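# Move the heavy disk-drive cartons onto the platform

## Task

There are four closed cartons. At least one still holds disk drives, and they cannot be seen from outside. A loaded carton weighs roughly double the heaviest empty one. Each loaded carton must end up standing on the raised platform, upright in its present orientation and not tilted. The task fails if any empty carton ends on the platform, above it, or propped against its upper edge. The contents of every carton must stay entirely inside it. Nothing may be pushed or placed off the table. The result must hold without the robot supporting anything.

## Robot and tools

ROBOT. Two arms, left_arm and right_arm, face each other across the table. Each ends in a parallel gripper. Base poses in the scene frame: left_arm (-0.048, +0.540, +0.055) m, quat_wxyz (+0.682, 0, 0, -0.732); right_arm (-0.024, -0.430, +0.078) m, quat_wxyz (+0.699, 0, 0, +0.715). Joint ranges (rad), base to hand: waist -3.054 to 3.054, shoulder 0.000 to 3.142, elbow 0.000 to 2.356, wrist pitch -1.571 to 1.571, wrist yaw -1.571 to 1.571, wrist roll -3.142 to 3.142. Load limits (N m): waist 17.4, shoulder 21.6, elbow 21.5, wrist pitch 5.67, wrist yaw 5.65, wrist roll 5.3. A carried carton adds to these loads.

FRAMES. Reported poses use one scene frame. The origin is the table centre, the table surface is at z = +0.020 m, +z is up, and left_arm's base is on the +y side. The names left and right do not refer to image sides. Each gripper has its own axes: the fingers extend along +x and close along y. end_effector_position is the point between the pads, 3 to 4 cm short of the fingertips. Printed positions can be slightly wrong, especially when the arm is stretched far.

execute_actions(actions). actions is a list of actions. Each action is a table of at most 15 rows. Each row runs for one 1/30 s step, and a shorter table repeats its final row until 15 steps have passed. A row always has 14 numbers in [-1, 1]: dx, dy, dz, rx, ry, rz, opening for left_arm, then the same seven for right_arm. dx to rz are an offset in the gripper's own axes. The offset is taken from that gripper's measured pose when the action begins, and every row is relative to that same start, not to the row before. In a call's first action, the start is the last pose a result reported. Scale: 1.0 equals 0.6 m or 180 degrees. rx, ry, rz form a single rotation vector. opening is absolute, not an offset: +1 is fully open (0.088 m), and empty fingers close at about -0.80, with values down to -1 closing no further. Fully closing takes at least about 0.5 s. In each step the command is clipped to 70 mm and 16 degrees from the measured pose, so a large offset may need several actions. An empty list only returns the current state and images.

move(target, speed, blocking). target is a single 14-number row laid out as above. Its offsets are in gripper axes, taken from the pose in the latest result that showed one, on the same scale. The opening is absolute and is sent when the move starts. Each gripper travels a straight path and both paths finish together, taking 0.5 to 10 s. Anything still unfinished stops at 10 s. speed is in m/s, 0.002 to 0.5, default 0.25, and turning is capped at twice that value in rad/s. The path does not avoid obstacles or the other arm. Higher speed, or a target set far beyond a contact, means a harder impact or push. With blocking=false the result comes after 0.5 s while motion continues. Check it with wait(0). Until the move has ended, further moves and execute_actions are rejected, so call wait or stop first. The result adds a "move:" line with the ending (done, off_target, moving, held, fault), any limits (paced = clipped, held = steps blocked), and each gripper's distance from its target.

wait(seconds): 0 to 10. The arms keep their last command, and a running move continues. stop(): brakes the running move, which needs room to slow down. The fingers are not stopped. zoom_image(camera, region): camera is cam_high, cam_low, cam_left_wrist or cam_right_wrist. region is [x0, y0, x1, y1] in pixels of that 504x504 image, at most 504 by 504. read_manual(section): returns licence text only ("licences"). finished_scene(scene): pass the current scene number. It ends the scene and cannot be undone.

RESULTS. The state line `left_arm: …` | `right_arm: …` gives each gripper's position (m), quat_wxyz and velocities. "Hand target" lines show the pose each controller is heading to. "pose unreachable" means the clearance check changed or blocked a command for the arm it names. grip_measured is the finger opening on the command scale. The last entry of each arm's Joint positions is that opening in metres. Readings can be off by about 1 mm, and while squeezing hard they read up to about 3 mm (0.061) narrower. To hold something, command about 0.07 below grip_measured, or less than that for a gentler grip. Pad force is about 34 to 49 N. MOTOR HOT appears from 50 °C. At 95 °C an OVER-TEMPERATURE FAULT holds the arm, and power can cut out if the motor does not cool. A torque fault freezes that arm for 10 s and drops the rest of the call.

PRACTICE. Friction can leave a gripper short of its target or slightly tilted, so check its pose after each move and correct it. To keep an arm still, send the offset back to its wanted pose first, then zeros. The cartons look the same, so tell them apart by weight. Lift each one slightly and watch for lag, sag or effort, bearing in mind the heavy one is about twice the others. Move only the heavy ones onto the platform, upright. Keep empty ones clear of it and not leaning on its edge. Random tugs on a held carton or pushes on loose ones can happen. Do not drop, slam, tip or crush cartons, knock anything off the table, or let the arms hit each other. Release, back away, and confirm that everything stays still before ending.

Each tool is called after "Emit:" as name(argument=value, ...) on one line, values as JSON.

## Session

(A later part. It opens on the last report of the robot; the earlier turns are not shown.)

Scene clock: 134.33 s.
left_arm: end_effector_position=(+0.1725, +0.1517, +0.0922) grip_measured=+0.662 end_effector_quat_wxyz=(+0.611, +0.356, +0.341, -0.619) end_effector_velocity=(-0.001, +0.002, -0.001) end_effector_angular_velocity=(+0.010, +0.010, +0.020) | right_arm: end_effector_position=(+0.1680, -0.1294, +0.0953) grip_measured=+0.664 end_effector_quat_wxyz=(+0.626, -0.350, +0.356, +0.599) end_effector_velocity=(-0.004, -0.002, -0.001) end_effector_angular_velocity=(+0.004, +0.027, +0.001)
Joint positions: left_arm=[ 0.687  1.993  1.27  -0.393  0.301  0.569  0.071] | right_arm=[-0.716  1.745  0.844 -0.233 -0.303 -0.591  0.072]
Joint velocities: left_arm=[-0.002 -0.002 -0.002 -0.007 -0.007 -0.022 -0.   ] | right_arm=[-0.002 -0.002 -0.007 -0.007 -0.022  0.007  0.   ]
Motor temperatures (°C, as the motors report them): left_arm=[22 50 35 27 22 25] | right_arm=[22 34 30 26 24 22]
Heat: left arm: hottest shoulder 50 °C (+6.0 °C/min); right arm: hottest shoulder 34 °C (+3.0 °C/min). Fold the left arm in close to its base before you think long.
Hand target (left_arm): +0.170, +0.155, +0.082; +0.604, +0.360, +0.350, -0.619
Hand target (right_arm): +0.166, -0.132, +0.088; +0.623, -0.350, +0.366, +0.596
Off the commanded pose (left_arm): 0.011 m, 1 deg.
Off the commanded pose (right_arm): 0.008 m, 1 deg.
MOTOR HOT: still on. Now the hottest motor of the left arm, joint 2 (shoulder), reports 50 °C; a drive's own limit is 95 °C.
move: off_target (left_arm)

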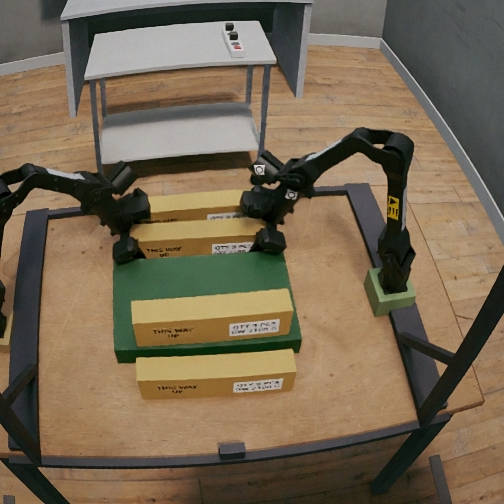

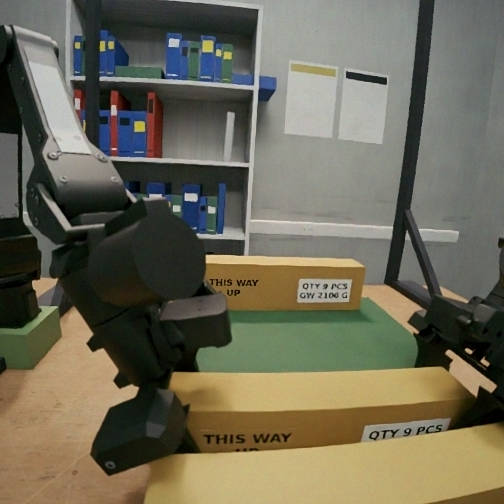

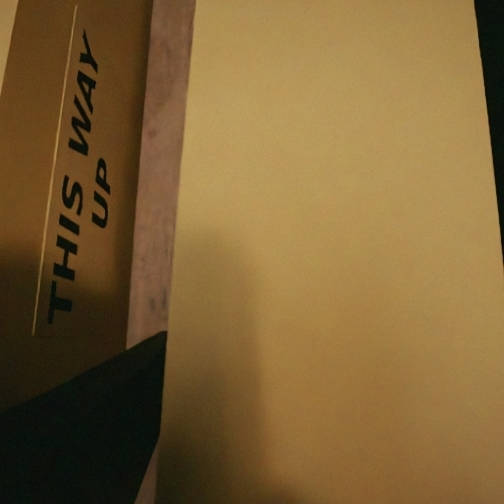

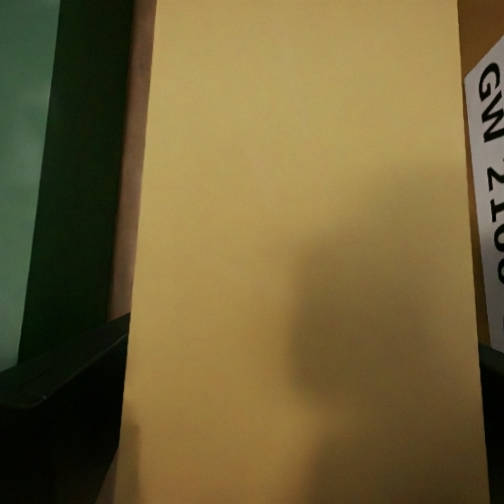

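Emit:
move(target=[0,0,0,0,0,0,0.2,0,0,0,0,0,0,0.2], speed=0.05)

Emit:
move(target=[-0.0693,0,0.04,0,0,0,0.2,-0.0606,0,0.035,0,0,0,0.2], speed=0.05)

Scene clock: 137.97 s.
left_arm: end_effector_position=(+0.1722, +0.1516, +0.0921) grip_measured=+0.292 end_effector_quat_wxyz=(+0.610, +0.355, +0.342, -0.620) end_effector_velocity=(-0.001, +0.005, -0.003) end_effector_angular_velocity=(+0.029, +0.008, +0.026) | right_arm: end_effector_position=(+0.1667, -0.1294, +0.0946) grip_measured=+0.284 end_effector_quat_wxyz=(+0.625, -0.349, +0.357, +0.600) end_effector_velocity=(-0.005, -0.003, -0.003) end_effector_angular_velocity=(-0.017, +0.011, +0.025)
Joint positions: left_arm=[ 0.687  1.993  1.27  -0.394  0.303  0.569  0.053] | right_arm=[-0.715  1.746  0.843 -0.234 -0.306 -0.59   0.053]
Joint velocities: left_arm=[-0.002 -0.002 -0.002 -0.022 -0.022 -0.022 -0.   ] | right_arm=[ 0.002  0.002 -0.002 -0.022 -0.007 -0.022 -0.   ]
Motor temperatures (°C, as the motors report them): left_arm=[22 50 34 27 22 25] | right_arm=[22 33 30 26 24 22]
Heat: left arm: hottest shoulder 50 °C (+3.0 °C/min); right arm: hottest shoulder 33 °C (+0.0 °C/min). Fold the left arm in close to its base before you think long.
Hand target (left_arm): +0.173, +0.152, +0.092; +0.611, +0.356, +0.342, -0.619
Hand target (right_arm): +0.168, -0.129, +0.095; +0.626, -0.350, +0.356, +0.599
Off the commanded pose (left_arm): 0.000 m, 0 deg.
Off the commanded pose (right_arm): 0.001 m, 0 deg.
MOTOR HOT: still on. Now the hottest motor of the left arm, joint 2 (shoulder), reports 50 °C; a drive's own limit is 95 °C.
move: done

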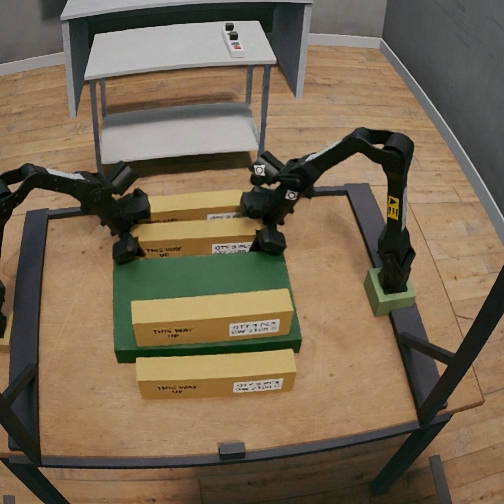

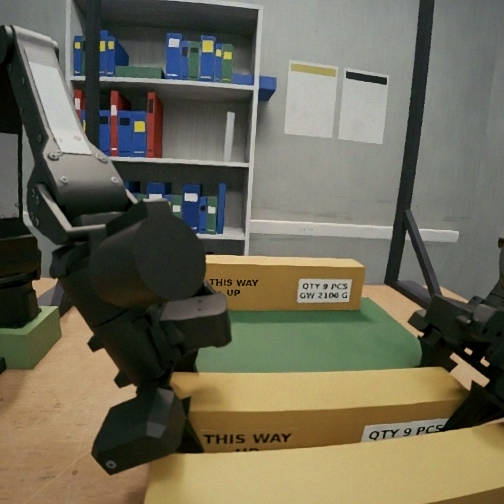

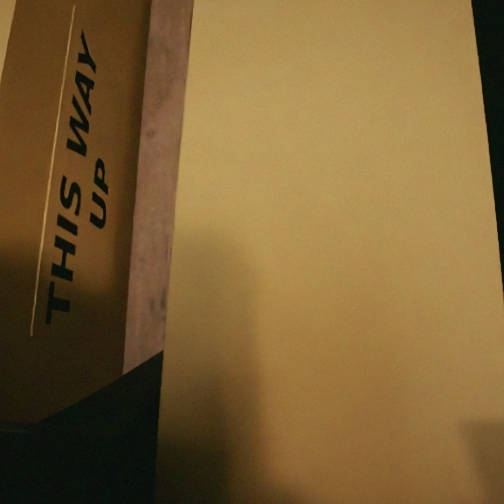

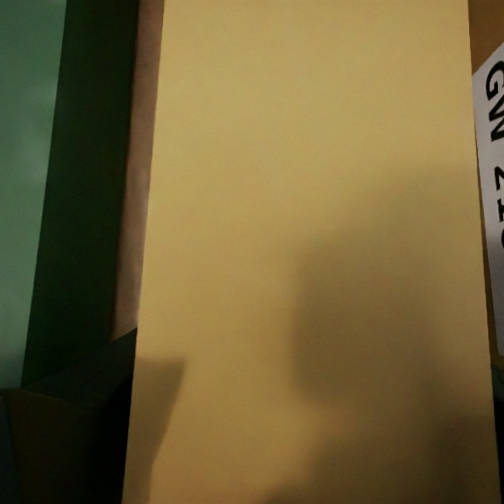

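Scene clock: 139.27 s.
left_arm: end_effector_position=(+0.1641, +0.1510, +0.1182) grip_measured=+0.292 end_effector_quat_wxyz=(+0.598, +0.356, +0.360, -0.622) end_effector_velocity=(-0.001, +0.002, -0.001) end_effector_angular_velocity=(+0.025, -0.010, -0.005) | right_arm: end_effector_position=(+0.1593, -0.1289, +0.1210) grip_measured=+0.284 end_effector_quat_wxyz=(+0.611, -0.349, +0.373, +0.605) end_effector_velocity=(-0.002, -0.002, +0.000) end_effector_angular_velocity=(-0.009, +0.005, +0.020)
Joint positions: left_arm=[ 0.672  1.962  1.353 -0.548  0.307  0.558  0.053] | right_arm=[-0.7    1.689  0.915 -0.4   -0.313 -0.583  0.053]
Joint velocities: left_arm=[-0.007  0.002  0.007 -0.022 -0.022  0.007 -0.   ] | right_arm=[-0.002 -0.002  0.002 -0.022 -0.007 -0.022 -0.   ]
Motor temperatures (°C, as the motors report them): left_arm=[22 50 34 27 22 25] | right_arm=[22 34 30 26 24 22]
Heat: left arm: hottest shoulder 50 °C (+2.0 °C/min); right arm: hottest shoulder 34 °C (+1.0 °C/min). Fold the left arm in close to its base before you think long.
Hand target (left_arm): +0.171, +0.152, +0.140; +0.611, +0.356, +0.342, -0.620
Hand target (right_arm): +0.166, -0.129, +0.136; +0.625, -0.349, +0.357, +0.600
Off the commanded pose (left_arm): 0.023 m, 3 deg.
Off the commanded pose (right_arm): 0.017 m, 2 deg.
MOTOR HOT: still on. Now the hottest motor of the left arm, joint 2 (shoulder), reports 50 °C; a drive's own limit is 95 °C.
move: off_target (left_arm, right_arm)

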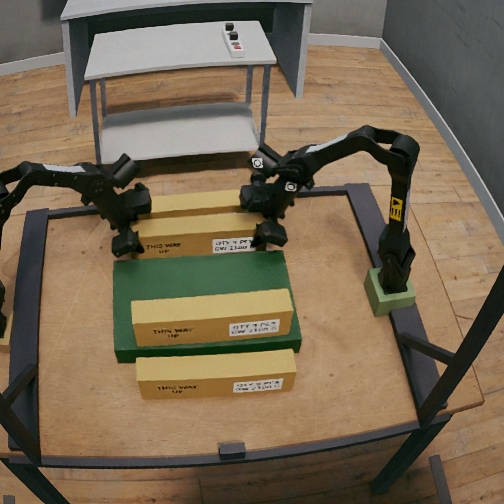

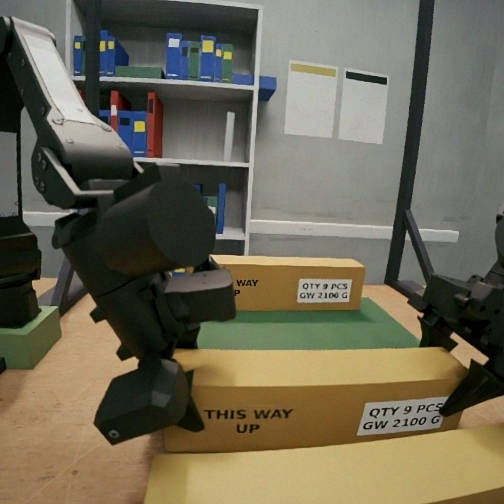

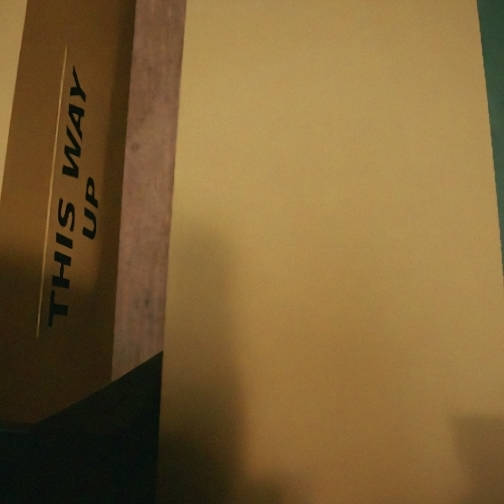

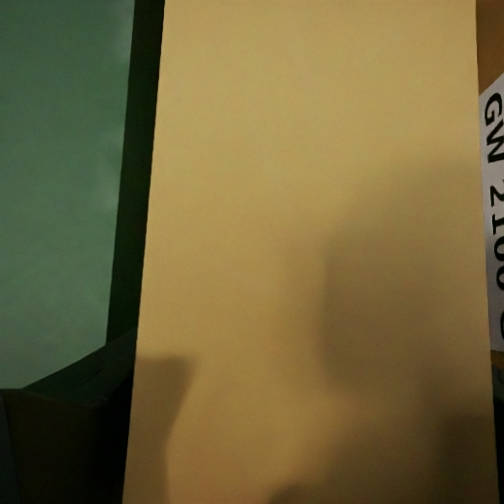

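Emit:
move(target=[-0.147,0.013,0.082,0.005,-0.009,0.009,0.2,-0.135,-0.013,0.073,-0.005,-0.008,-0.009,0.2], speed=0.09)

Scene clock: 144.33 s.
left_arm: end_effector_position=(+0.1675, +0.1510, +0.1899) grip_measured=+0.292 end_effector_quat_wxyz=(+0.591, +0.360, +0.371, -0.619) end_effector_velocity=(-0.003, +0.004, -0.000) end_effector_angular_velocity=(+0.027, +0.020, +0.020) | right_arm: end_effector_position=(+0.1622, -0.1300, +0.1916) grip_measured=+0.284 end_effector_quat_wxyz=(+0.605, -0.351, +0.380, +0.605) end_effector_velocity=(-0.000, +0.000, +0.005) end_effector_angular_velocity=(+0.003, +0.003, +0.007)
Joint positions: left_arm=[ 0.677  1.926  1.605 -0.866  0.303  0.565  0.053] | right_arm=[-0.71   1.601  1.131 -0.727 -0.316 -0.596  0.053]
Joint velocities: left_arm=[-0.002  0.002  0.012 -0.037 -0.007 -0.022  0.   ] | right_arm=[-0.002 -0.002  0.017 -0.022 -0.007 -0.007  0.   ]
Motor temperatures (°C, as the motors report them): left_arm=[22 53 35 26 22 25] | right_arm=[23 35 30 25 24 22]
Heat: left arm: hottest shoulder 53 °C (+1.0 °C/min); right arm: hottest shoulder 35 °C (-1.0 °C/min). Fold the left arm in close to its base before you think long.
Hand target (left_arm): +0.172, +0.151, +0.218; +0.609, +0.357, +0.341, -0.621
Hand target (right_arm): +0.168, -0.129, +0.213; +0.622, -0.351, +0.355, +0.603
Off the commanded pose (left_arm): 0.030 m, 4 deg.
Off the commanded pose (right_arm): 0.022 m, 3 deg.
MOTOR HOT: still on. Now the hottest motor of the left arm, joint 2 (shoulder), reports 53 °C; a drive's own limit is 95 °C.
move: off_target (left_arm, right_arm)

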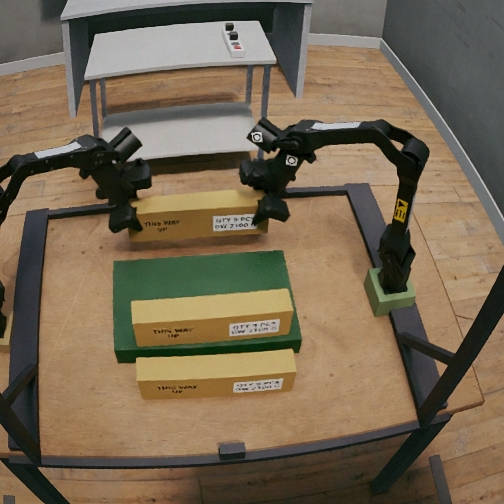

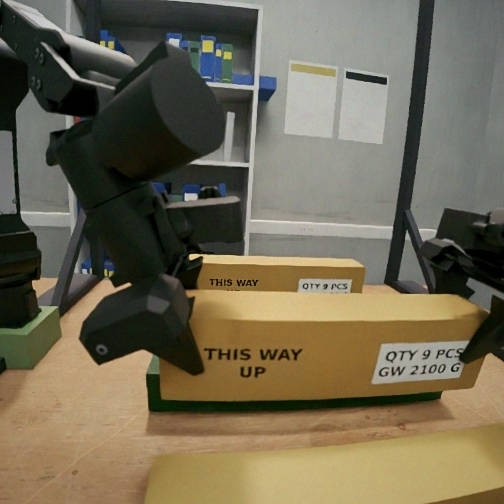

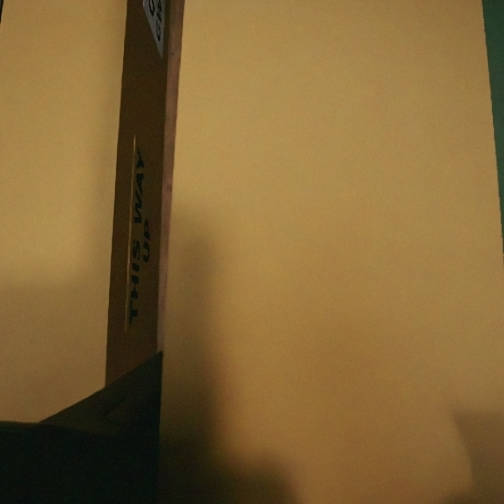

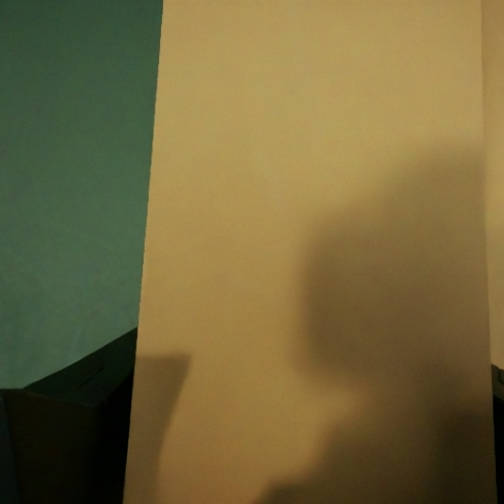

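Emit:
move(target=[-0.024,-0.306,0.012,-0.001,-0.015,0.016,0.2,-0.012,0.298,0.006,-0.013,-0.012,-0.008,0.2], speed=0.1)

Scene clock: 156.20 s.
left_arm: end_effector_position=(-0.0140, +0.1553, +0.1889) grip_measured=+0.292 end_effector_quat_wxyz=(+0.605, +0.373, +0.365, -0.601) end_effector_velocity=(-0.001, +0.002, -0.001) end_effector_angular_velocity=(+0.010, -0.022, +0.019) | right_arm: end_effector_position=(-0.0156, -0.1256, +0.1949) grip_measured=+0.284 end_effector_quat_wxyz=(+0.605, -0.363, +0.366, +0.606) end_effector_velocity=(-0.003, -0.004, -0.001) end_effector_angular_velocity=(-0.017, +0.004, -0.011)
Joint positions: left_arm=[ 0.172  1.638  1.244 -0.704  0.036  0.097  0.053] | right_arm=[-0.06   1.324  0.885 -0.644 -0.021 -0.03   0.053]
Joint velocities: left_arm=[-0.017 -0.002 -0.002 -0.007 -0.037 -0.022  0.   ] | right_arm=[ 0.012 -0.002  0.002 -0.022  0.007  0.022 -0.   ]
Motor temperatures (°C, as the motors report them): left_arm=[22 58 36 26 22 25] | right_arm=[23 37 31 25 24 22]
Heat: left arm: hottest shoulder 58 °C (+0.0 °C/min); right arm: hottest shoulder 37 °C (-2.0 °C/min). Fold the left arm in close to its base before you think long.
Hand target (left_arm): -0.015, +0.157, +0.208; +0.616, +0.359, +0.348, -0.609
Hand target (right_arm): -0.017, -0.127, +0.206; +0.611, -0.354, +0.354, +0.613
Off the commanded pose (left_arm): 0.023 m, 3 deg.
Off the commanded pose (right_arm): 0.011 m, 2 deg.
MOTOR HOT: still on. Now the hottest motor of the left arm, joint 2 (shoulder), reports 58 °C; a drive's own limit is 95 °C.
move: off_target (left_arm, right_arm)

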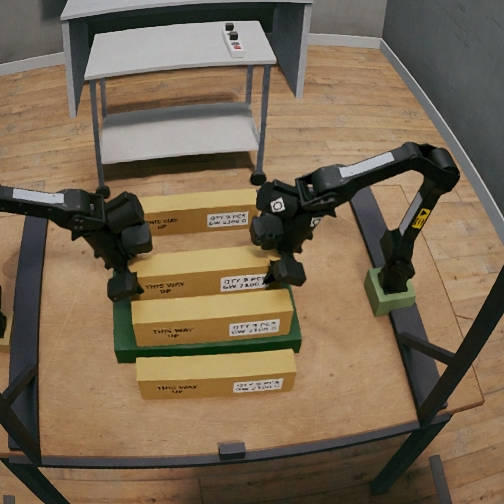

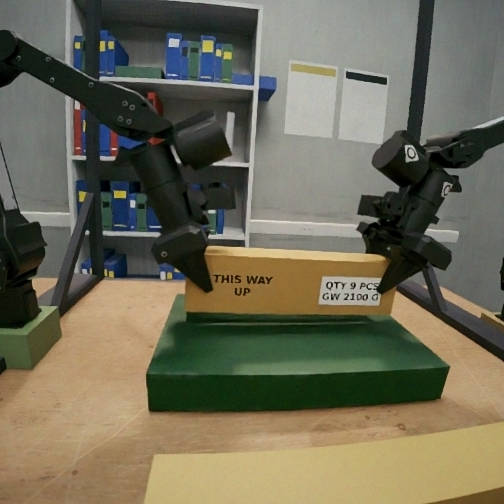

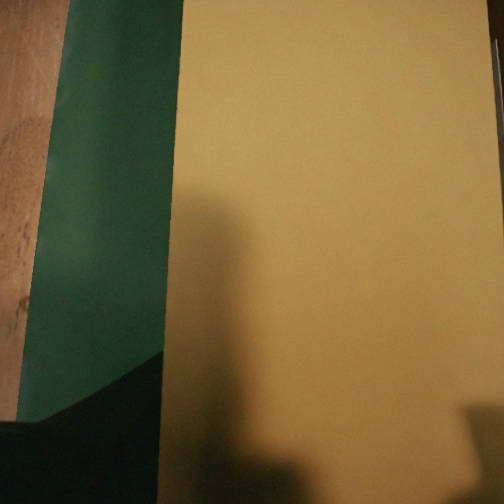

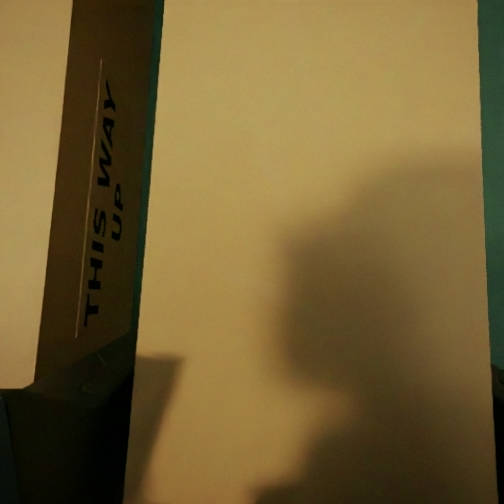

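Emit:
move(target=[0.067,-0.008,-0.034,0,-0.011,0,0.2,0.0736,0.006,-0.039,0,-0.007,0,0.2], speed=0.035)

Scene clock: 160.83 s.
left_arm: end_effector_position=(-0.0160, +0.1550, +0.1493) grip_measured=+0.292 end_effector_quat_wxyz=(+0.613, +0.361, +0.354, -0.607) end_effector_velocity=(-0.002, +0.003, -0.002) end_effector_angular_velocity=(+0.002, +0.010, +0.000) | right_arm: end_effector_position=(-0.0176, -0.1271, +0.1517) grip_measured=+0.284 end_effector_quat_wxyz=(+0.610, -0.354, +0.359, +0.611) end_effector_velocity=(-0.002, -0.003, -0.003) end_effector_angular_velocity=(-0.002, -0.004, +0.025)
Joint positions: left_arm=[ 0.167  1.652  1.081 -0.491  0.036  0.089  0.053] | right_arm=[-0.053  1.356  0.718 -0.42  -0.018 -0.02   0.053]
Joint velocities: left_arm=[-0.002 -0.007 -0.017  0.007  0.007 -0.007 -0.   ] | right_arm=[ 0.002 -0.007 -0.017  0.007 -0.007 -0.022 -0.   ]
Motor temperatures (°C, as the motors report them): left_arm=[22 58 36 26 22 25] | right_arm=[23 37 31 25 24 22]
Heat: left arm: hottest shoulder 58 °C (-2.0 °C/min); right arm: hottest shoulder 37 °C (-3.0 °C/min). Fold the left arm in close to its base before you think long.
Hand target (left_arm): -0.018, +0.155, +0.144; +0.611, +0.362, +0.354, -0.608
Hand target (right_arm): -0.019, -0.126, +0.145; +0.609, -0.356, +0.359, +0.611
Off the commanded pose (left_arm): 0.006 m, 0 deg.
Off the commanded pose (right_arm): 0.007 m, 0 deg.
MOTOR HOT: still on. Now the hottest motor of the left arm, joint 2 (shoulder), reports 58 °C; a drive's own limit is 95 °C.
move: done

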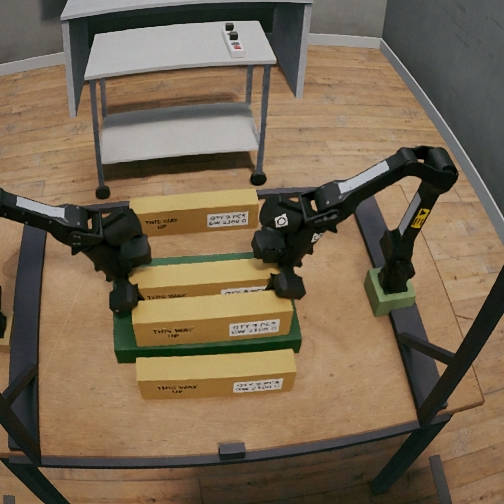

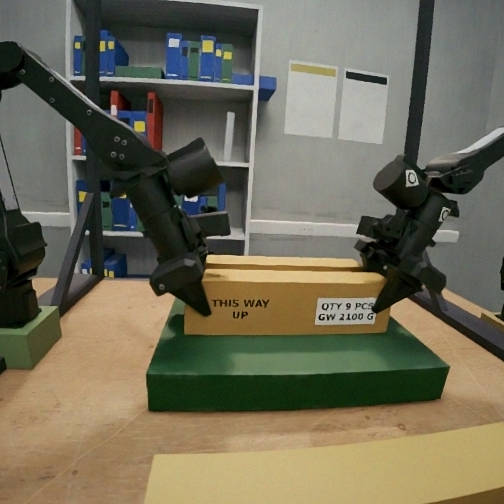

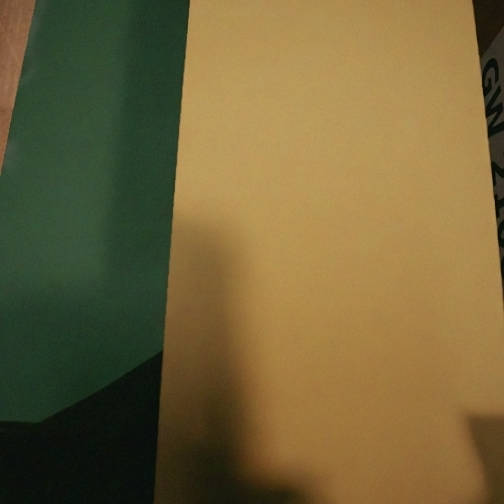

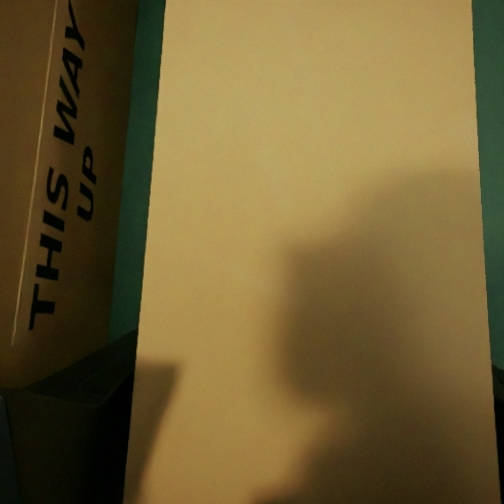

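Emit:
move(target=[0,0,0,0,0,0,0.52,0,0,0,0,0,0,0.52], speed=0.05)

Emit:
move(target=[-0.123,0,0.069,0,0,0,0.52,-0.118,0,0.067,0,0,0,0.52], speed=0.15)

Emit:
move(target=[0.098,0.465,-0.0625,0,-0.004,0,0.75,0.09,-0.47,-0.05,0,-0.004,0,0.75], speed=0.3)

Scene clock: 168.67 s.
left_arm: end_effector_position=(-0.0159, +0.1552, +0.1493) grip_measured=+0.517 end_effector_quat_wxyz=(+0.613, +0.361, +0.354, -0.608) end_effector_velocity=(-0.000, +0.002, -0.001) end_effector_angular_velocity=(+0.006, +0.018, +0.018) | right_arm: end_effector_position=(-0.0134, -0.1276, +0.1521) grip_measured=+0.515 end_effector_quat_wxyz=(+0.616, -0.353, +0.359, +0.606) end_effector_velocity=(+0.001, -0.002, -0.001) end_effector_angular_velocity=(-0.007, +0.003, +0.003)
Joint positions: left_arm=[ 0.167  1.651  1.079 -0.488  0.035  0.089  0.064] | right_arm=[-0.064  1.353  0.716 -0.419 -0.013 -0.022  0.064]
Joint velocities: left_arm=[ 0.002 -0.002 -0.002 -0.007  0.007 -0.022  0.   ] | right_arm=[-0.007 -0.002 -0.002 -0.007 -0.007 -0.007  0.   ]
Motor temperatures (°C, as the motors report them): left_arm=[22 55 35 28 22 25] | right_arm=[23 35 30 27 24 22]
Heat: left arm: hottest shoulder 55 °C (-4.0 °C/min); right arm: hottest shoulder 35 °C (-3.0 °C/min). Fold the left arm in close to its base before you think long.
Hand target (left_arm): -0.016, +0.155, +0.149; +0.612, +0.361, +0.354, -0.608
Hand target (right_arm): -0.018, -0.127, +0.152; +0.610, -0.354, +0.359, +0.611
Off the commanded pose (left_arm): 0.000 m, 0 deg.
Off the commanded pose (right_arm): 0.004 m, 1 deg.
MOTOR HOT: still on. Now the hottest motor of the left arm, joint 2 (shoulder), reports 55 °C; a drive's own limit is 95 °C.
move: done

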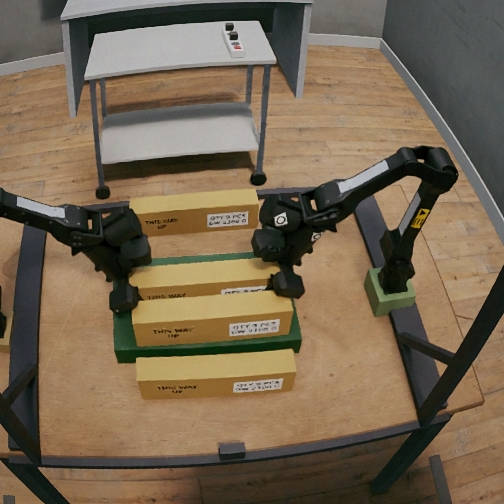

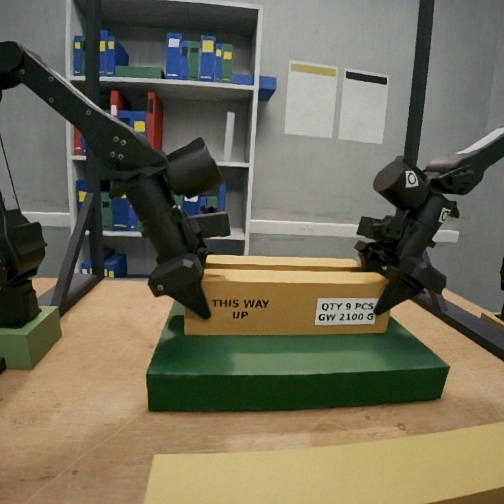

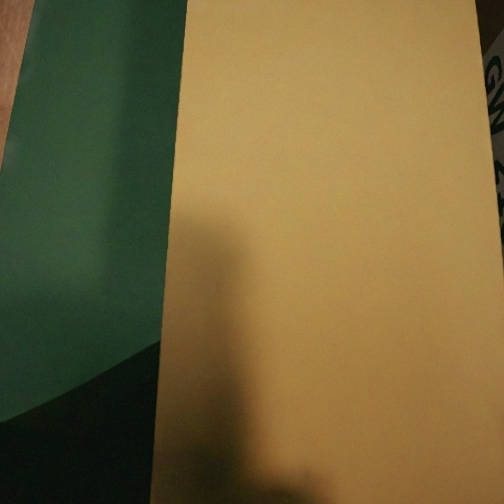

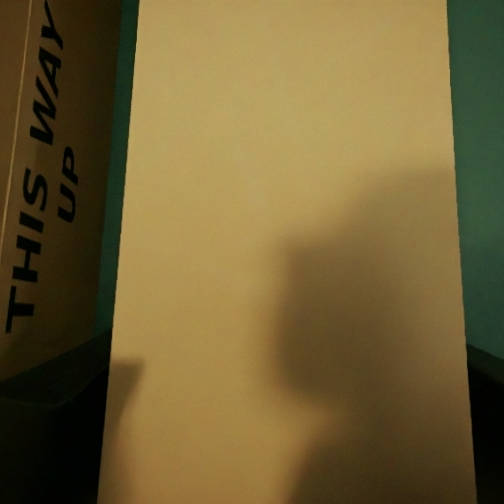

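Scene clock: 169.70 s.
left_arm: end_effector_position=(-0.0171, +0.1568, +0.2296) grip_measured=+0.518 end_effector_quat_wxyz=(+0.611, +0.363, +0.356, -0.607) end_effector_velocity=(+0.000, +0.001, +0.003) end_effector_angular_velocity=(+0.008, -0.002, +0.008) | right_arm: end_effector_position=(-0.0130, -0.1289, +0.2280) grip_measured=+0.516 end_effector_quat_wxyz=(+0.613, -0.357, +0.364, +0.603) end_effector_velocity=(+0.001, -0.004, +0.004) end_effector_angular_velocity=(-0.012, +0.003, +0.003)
Joint positions: left_arm=[ 0.164  1.598  1.351 -0.821  0.035  0.087  0.064] | right_arm=[-0.065  1.284  0.982 -0.769 -0.013 -0.022  0.064]
Joint velocities: left_arm=[-0.002  0.002  0.017 -0.022 -0.007 -0.007  0.   ] | right_arm=[-0.007 -0.007  0.017 -0.037 -0.007 -0.007 -0.   ]
Motor temperatures (°C, as the motors report them): left_arm=[22 54 35 28 22 25] | right_arm=[23 35 30 27 24 22]
Heat: left arm: hottest shoulder 54 °C (-4.0 °C/min); right arm: hottest shoulder 35 °C (-3.0 °C/min). Fold the left arm in close to its base before you think long.
Hand target (left_arm): -0.018, +0.156, +0.234; +0.613, +0.361, +0.353, -0.608
Hand target (right_arm): -0.014, -0.127, +0.234; +0.616, -0.353, +0.359, +0.606
Off the commanded pose (left_arm): 0.005 m, 0 deg.
Off the commanded pose (right_arm): 0.006 m, 1 deg.
MOTOR HOT: still on. Now the hottest motor of the left arm, joint 2 (shoulder), reports 54 °C; a drive's own limit is 95 °C.
move: done

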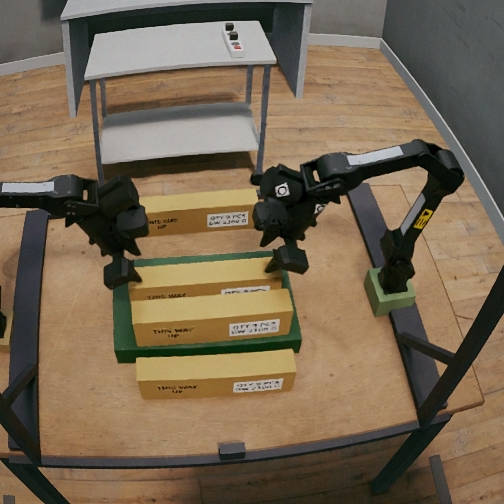

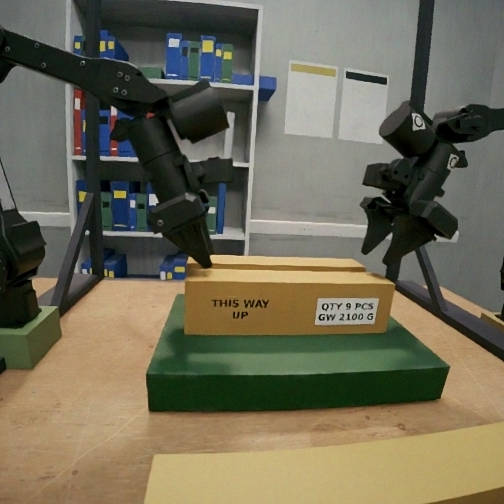

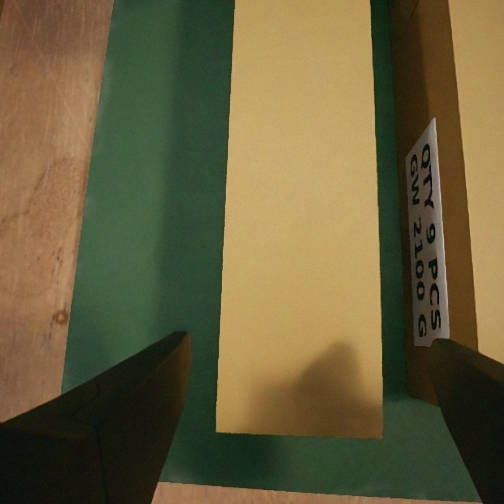

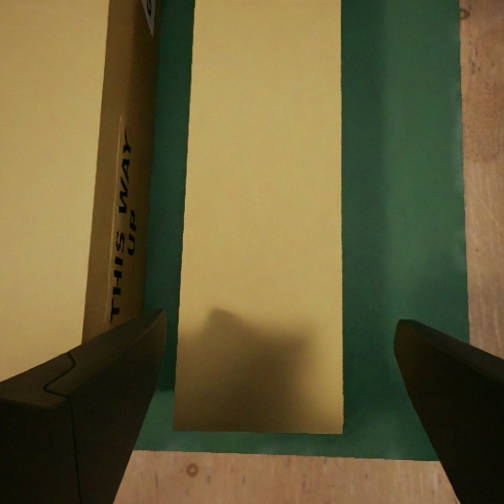

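Scene clock: 171.30 s.
left_arm: end_effector_position=(+0.2607, +0.1607, +0.1716) grip_measured=+0.748 end_effector_quat_wxyz=(+0.617, +0.352, +0.348, -0.611) end_effector_velocity=(+0.001, -0.001, -0.002) end_effector_angular_velocity=(+0.000, +0.006, -0.007) | right_arm: end_effector_position=(+0.2680, -0.1336, +0.1706) grip_measured=+0.746 end_effector_quat_wxyz=(+0.619, -0.357, +0.356, +0.602) end_effector_velocity=(-0.002, -0.004, -0.006) end_effector_angular_velocity=(-0.025, +0.017, +0.001)
Joint positions: left_arm=[ 0.863  2.101  1.771 -0.839  0.363  0.715  0.076] | right_arm=[-0.936  1.874  1.36  -0.708 -0.385 -0.828  0.076]
Joint velocities: left_arm=[ 0.002  0.012  0.012 -0.007  0.007  0.007 -0.   ] | right_arm=[-0.002  0.012  0.002 -0.022  0.007 -0.007 -0.   ]
Motor temperatures (°C, as the motors report them): left_arm=[22 54 35 28 22 25] | right_arm=[23 35 30 27 24 22]
Heat: left arm: hottest shoulder 54 °C (-3.0 °C/min); right arm: hottest shoulder 35 °C (-2.0 °C/min). Fold the left arm in close to its base before you think long.
Hand target (left_arm): +0.262, +0.160, +0.166; +0.614, +0.352, +0.353, -0.612
Hand target (right_arm): +0.270, -0.133, +0.168; +0.617, -0.356, +0.358, +0.604
Off the commanded pose (left_arm): 0.009 m, 1 deg.
Off the commanded pose (right_arm): 0.005 m, 1 deg.
MOTOR HOT: still on. Now the hottest motor of the left arm, joint 2 (shoulder), reports 54 °C; a drive's own limit is 95 °C.
move: off_target (left_arm)

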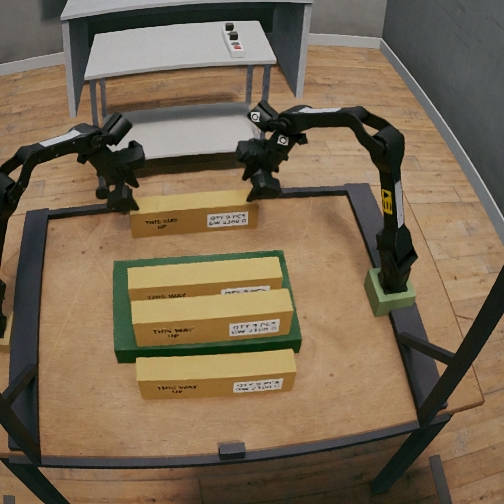

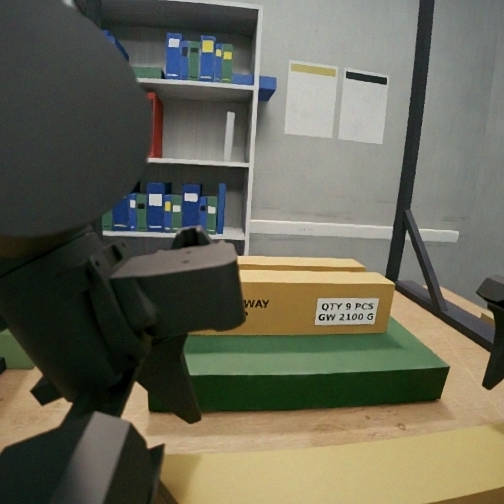

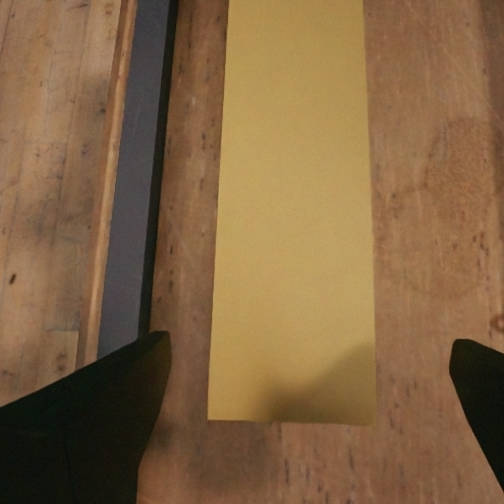

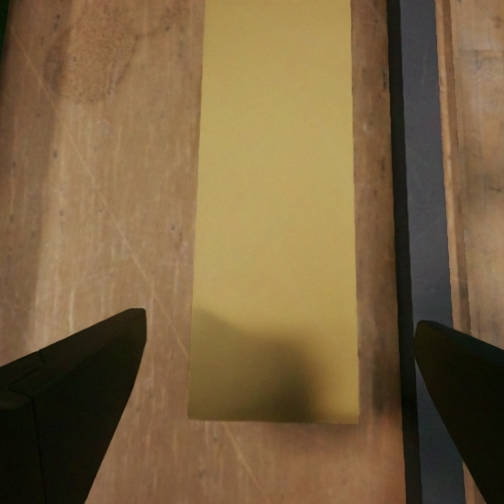

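Emit:
move(target=[0.134,0.0,-0.068,-0.0025,0.006,-0.0043,0.72,0.121,0.005,-0.060,0.001,0.003,0.0075,0.72], speed=0.1)

Emit:
move(target=[0,0,0,0,0,0,0.2,0,0,0,0,0,0,0.2], speed=0.05)

Emit:
move(target=[-0.0693,0,0.04,0,0,0,0.2,-0.0606,0,0.035,0,0,0,0.2], speed=0.05)

Scene clock: 183.50 s.
left_arm: end_effector_position=(+0.2658, +0.1532, +0.0933) grip_measured=+0.722 end_effector_quat_wxyz=(+0.617, +0.353, +0.348, -0.611) end_effector_velocity=(-0.003, +0.003, -0.002) end_effector_angular_velocity=(+0.020, +0.022, +0.019) | right_arm: end_effector_position=(+0.2704, -0.1288, +0.0978) grip_measured=+0.723 end_effector_quat_wxyz=(+0.617, -0.357, +0.355, +0.605) end_effector_velocity=(+0.001, -0.002, -0.001) end_effector_angular_velocity=(-0.004, -0.010, +0.001)
Joint positions: left_arm=[ 0.858  2.204  1.616 -0.579  0.36   0.712  0.074] | right_arm=[-0.931  2.002  1.226 -0.447 -0.388 -0.829  0.074]
Joint velocities: left_arm=[-0.002 -0.002 -0.002 -0.022 -0.007 -0.022  0.   ] | right_arm=[-0.002 -0.002 -0.007  0.007  0.007 -0.007 -0.   ]
Motor temperatures (°C, as the motors report them): left_arm=[22 52 35 27 22 25] | right_arm=[22 34 30 27 24 22]
Heat: left arm: hottest shoulder 52 °C (+0.0 °C/min); right arm: hottest shoulder 34 °C (-1.0 °C/min). Fold the left arm in close to its base before you think long.
Hand target (left_arm): +0.263, +0.155, +0.082; +0.611, +0.353, +0.359, -0.610
Hand target (right_arm): +0.266, -0.130, +0.090; +0.611, -0.355, +0.364, +0.607
Off the commanded pose (left_arm): 0.012 m, 1 deg.
Off the commanded pose (right_arm): 0.009 m, 1 deg.
MOTOR HOT: still on. Now the hottest motor of the left arm, joint 2 (shoulder), reports 52 °C; a drive's own limit is 95 °C.
move: off_target (left_arm, right_arm)

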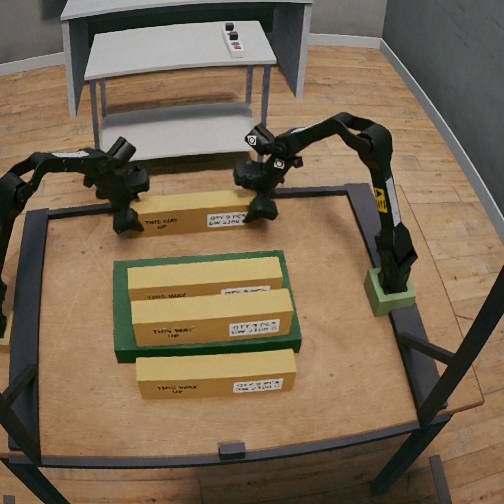

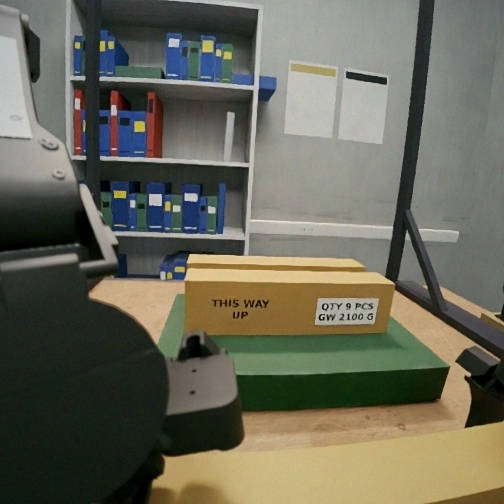

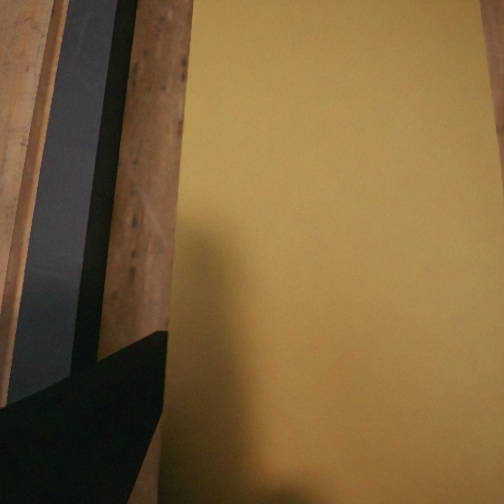

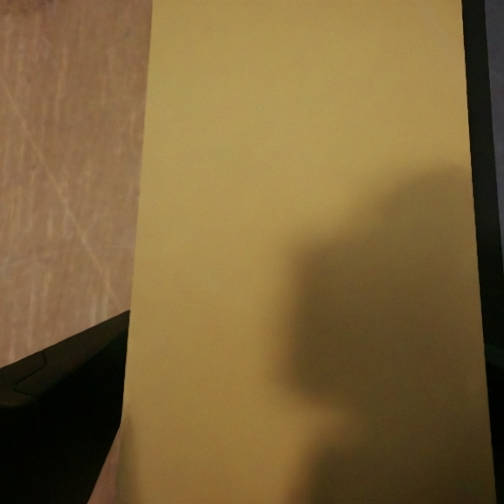

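Scene clock: 184.00 s.
left_arm: end_effector_position=(+0.2659, +0.1533, +0.0933) grip_measured=+0.293 end_effector_quat_wxyz=(+0.618, +0.353, +0.348, -0.611) end_effector_velocity=(-0.002, +0.002, -0.002) end_effector_angular_velocity=(+0.013, +0.015, +0.019) | right_arm: end_effector_position=(+0.2704, -0.1288, +0.0978) grip_measured=+0.287 end_effector_quat_wxyz=(+0.617, -0.357, +0.356, +0.605) end_effector_velocity=(-0.003, +0.000, +0.001) end_effector_angular_velocity=(+0.012, +0.022, -0.001)
Joint positions: left_arm=[ 0.859  2.204  1.616 -0.579  0.361  0.712  0.053] | right_arm=[-0.931  2.002  1.226 -0.447 -0.388 -0.829  0.053]
Joint velocities: left_arm=[-0.002 -0.002 -0.007 -0.007 -0.007 -0.022 -0.   ] | right_arm=[-0.002 -0.002 -0.002 -0.007 -0.022  0.007 -0.   ]
Motor temperatures (°C, as the motors report them): left_arm=[22 52 35 27 22 25] | right_arm=[22 34 30 27 24 22]
Heat: left arm: hottest shoulder 52 °C (+0.0 °C/min); right arm: hottest shoulder 34 °C (-1.0 °C/min). Fold the left arm in close to its base before you think long.
Hand target (left_arm): +0.266, +0.153, +0.093; +0.617, +0.353, +0.348, -0.611
Hand target (right_arm): +0.270, -0.129, +0.098; +0.617, -0.357, +0.355, +0.605
Off the commanded pose (left_arm): 0.000 m, 0 deg.
Off the commanded pose (right_arm): 0.000 m, 0 deg.
MOTOR HOT: still on. Now the hottest motor of the left arm, joint 2 (shoulder), reports 52 °C; a drive's own limit is 95 °C.
move: done

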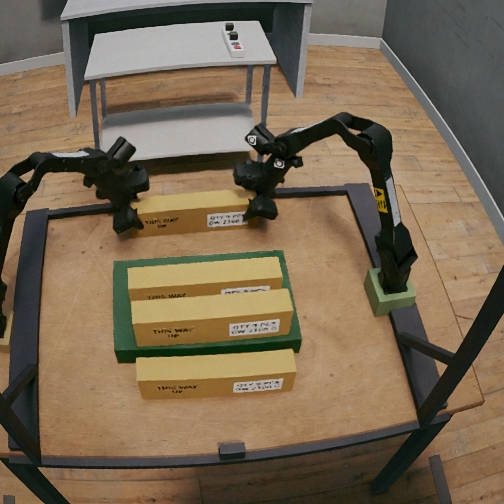

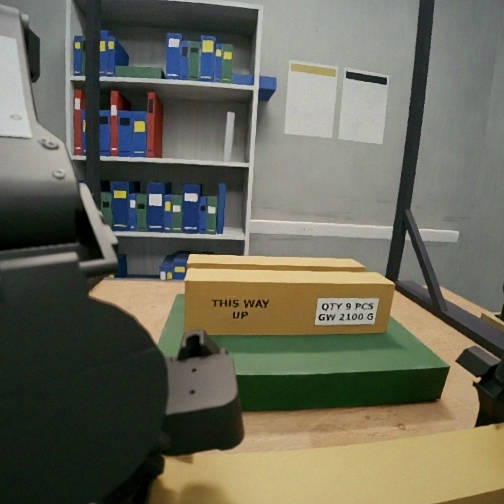

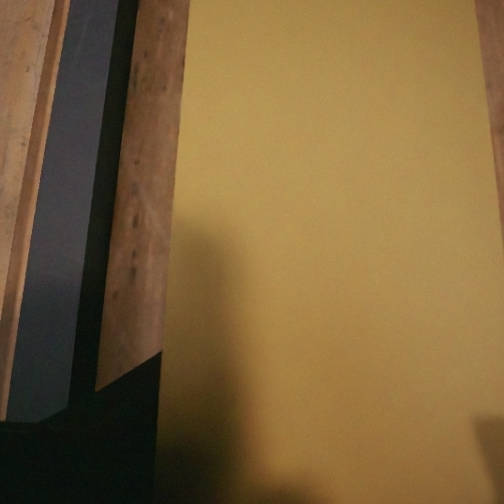

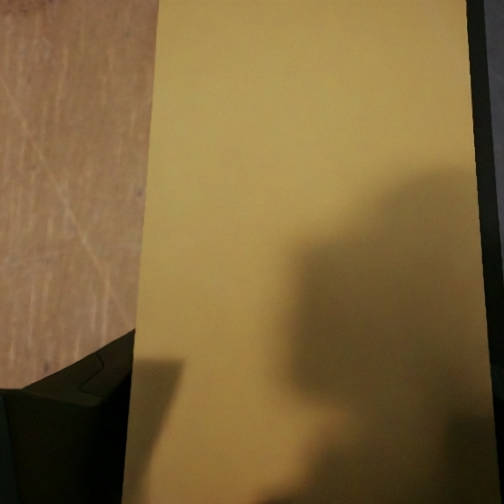

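Scene clock: 185.30 s.
left_arm: end_effector_position=(+0.2628, +0.1544, +0.1310) grip_measured=+0.293 end_effector_quat_wxyz=(+0.613, +0.352, +0.356, -0.611) end_effector_velocity=(-0.005, -0.001, +0.002) end_effector_angular_velocity=(+0.004, +0.010, -0.016) | right_arm: end_effector_position=(+0.2672, -0.1285, +0.1326) grip_measured=+0.287 end_effector_quat_wxyz=(+0.611, -0.356, +0.361, +0.608) end_effector_velocity=(-0.003, -0.002, +0.001) end_effector_angular_velocity=(+0.006, +0.023, +0.006)
Joint positions: left_arm=[ 0.856  2.164  1.712 -0.734  0.361  0.708  0.053] | right_arm=[-0.927  1.944  1.299 -0.594 -0.393 -0.829  0.053]
Joint velocities: left_arm=[-0.007 -0.002  0.007 -0.022  0.007  0.007  0.   ] | right_arm=[-0.007 -0.002  0.002 -0.022 -0.022 -0.007 -0.   ]
Motor temperatures (°C, as the motors report them): left_arm=[22 53 35 27 22 25] | right_arm=[22 35 30 27 24 22]
Heat: left arm: hottest shoulder 53 °C (+1.0 °C/min); right arm: hottest shoulder 35 °C (+0.0 °C/min). Fold the left arm in close to its base before you think long.
Hand target (left_arm): +0.265, +0.154, +0.141; +0.617, +0.353, +0.348, -0.611
Hand target (right_arm): +0.270, -0.128, +0.140; +0.617, -0.357, +0.356, +0.605
Off the commanded pose (left_arm): 0.011 m, 1 deg.
Off the commanded pose (right_arm): 0.008 m, 1 deg.
MOTOR HOT: still on. Now the hottest motor of the left arm, joint 2 (shoulder), reports 53 °C; a drive's own limit is 95 °C.
move: off_target (left_arm)

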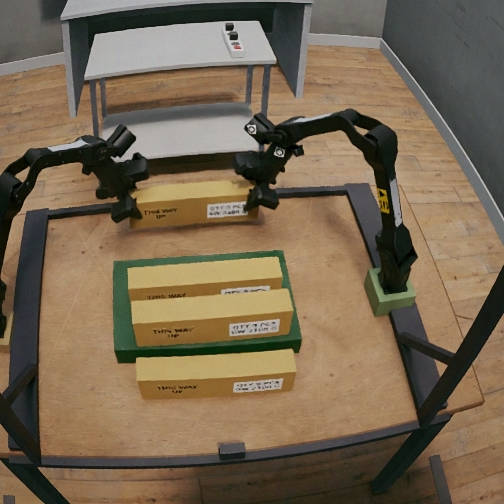

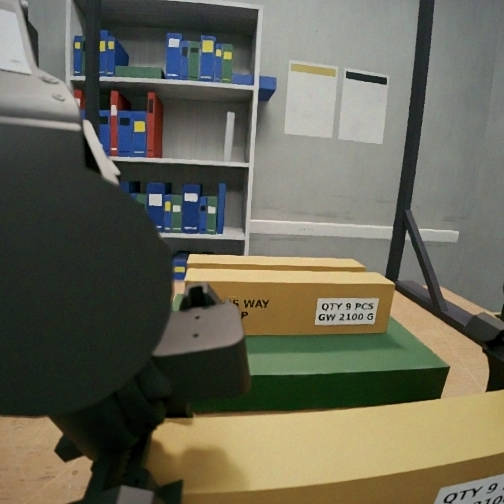

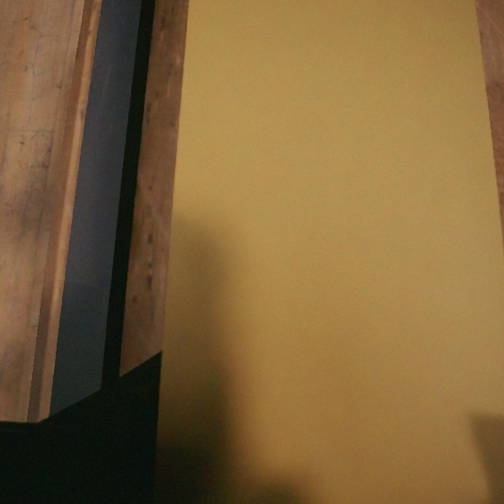

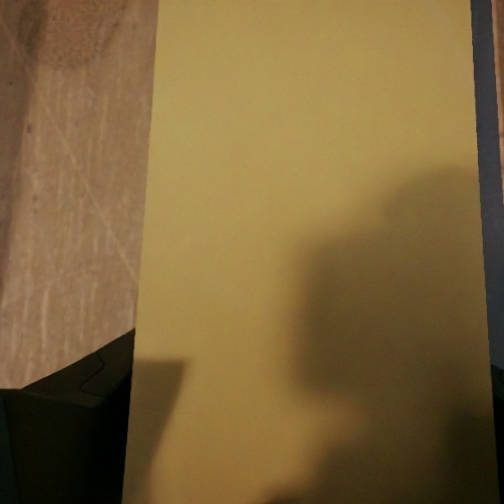

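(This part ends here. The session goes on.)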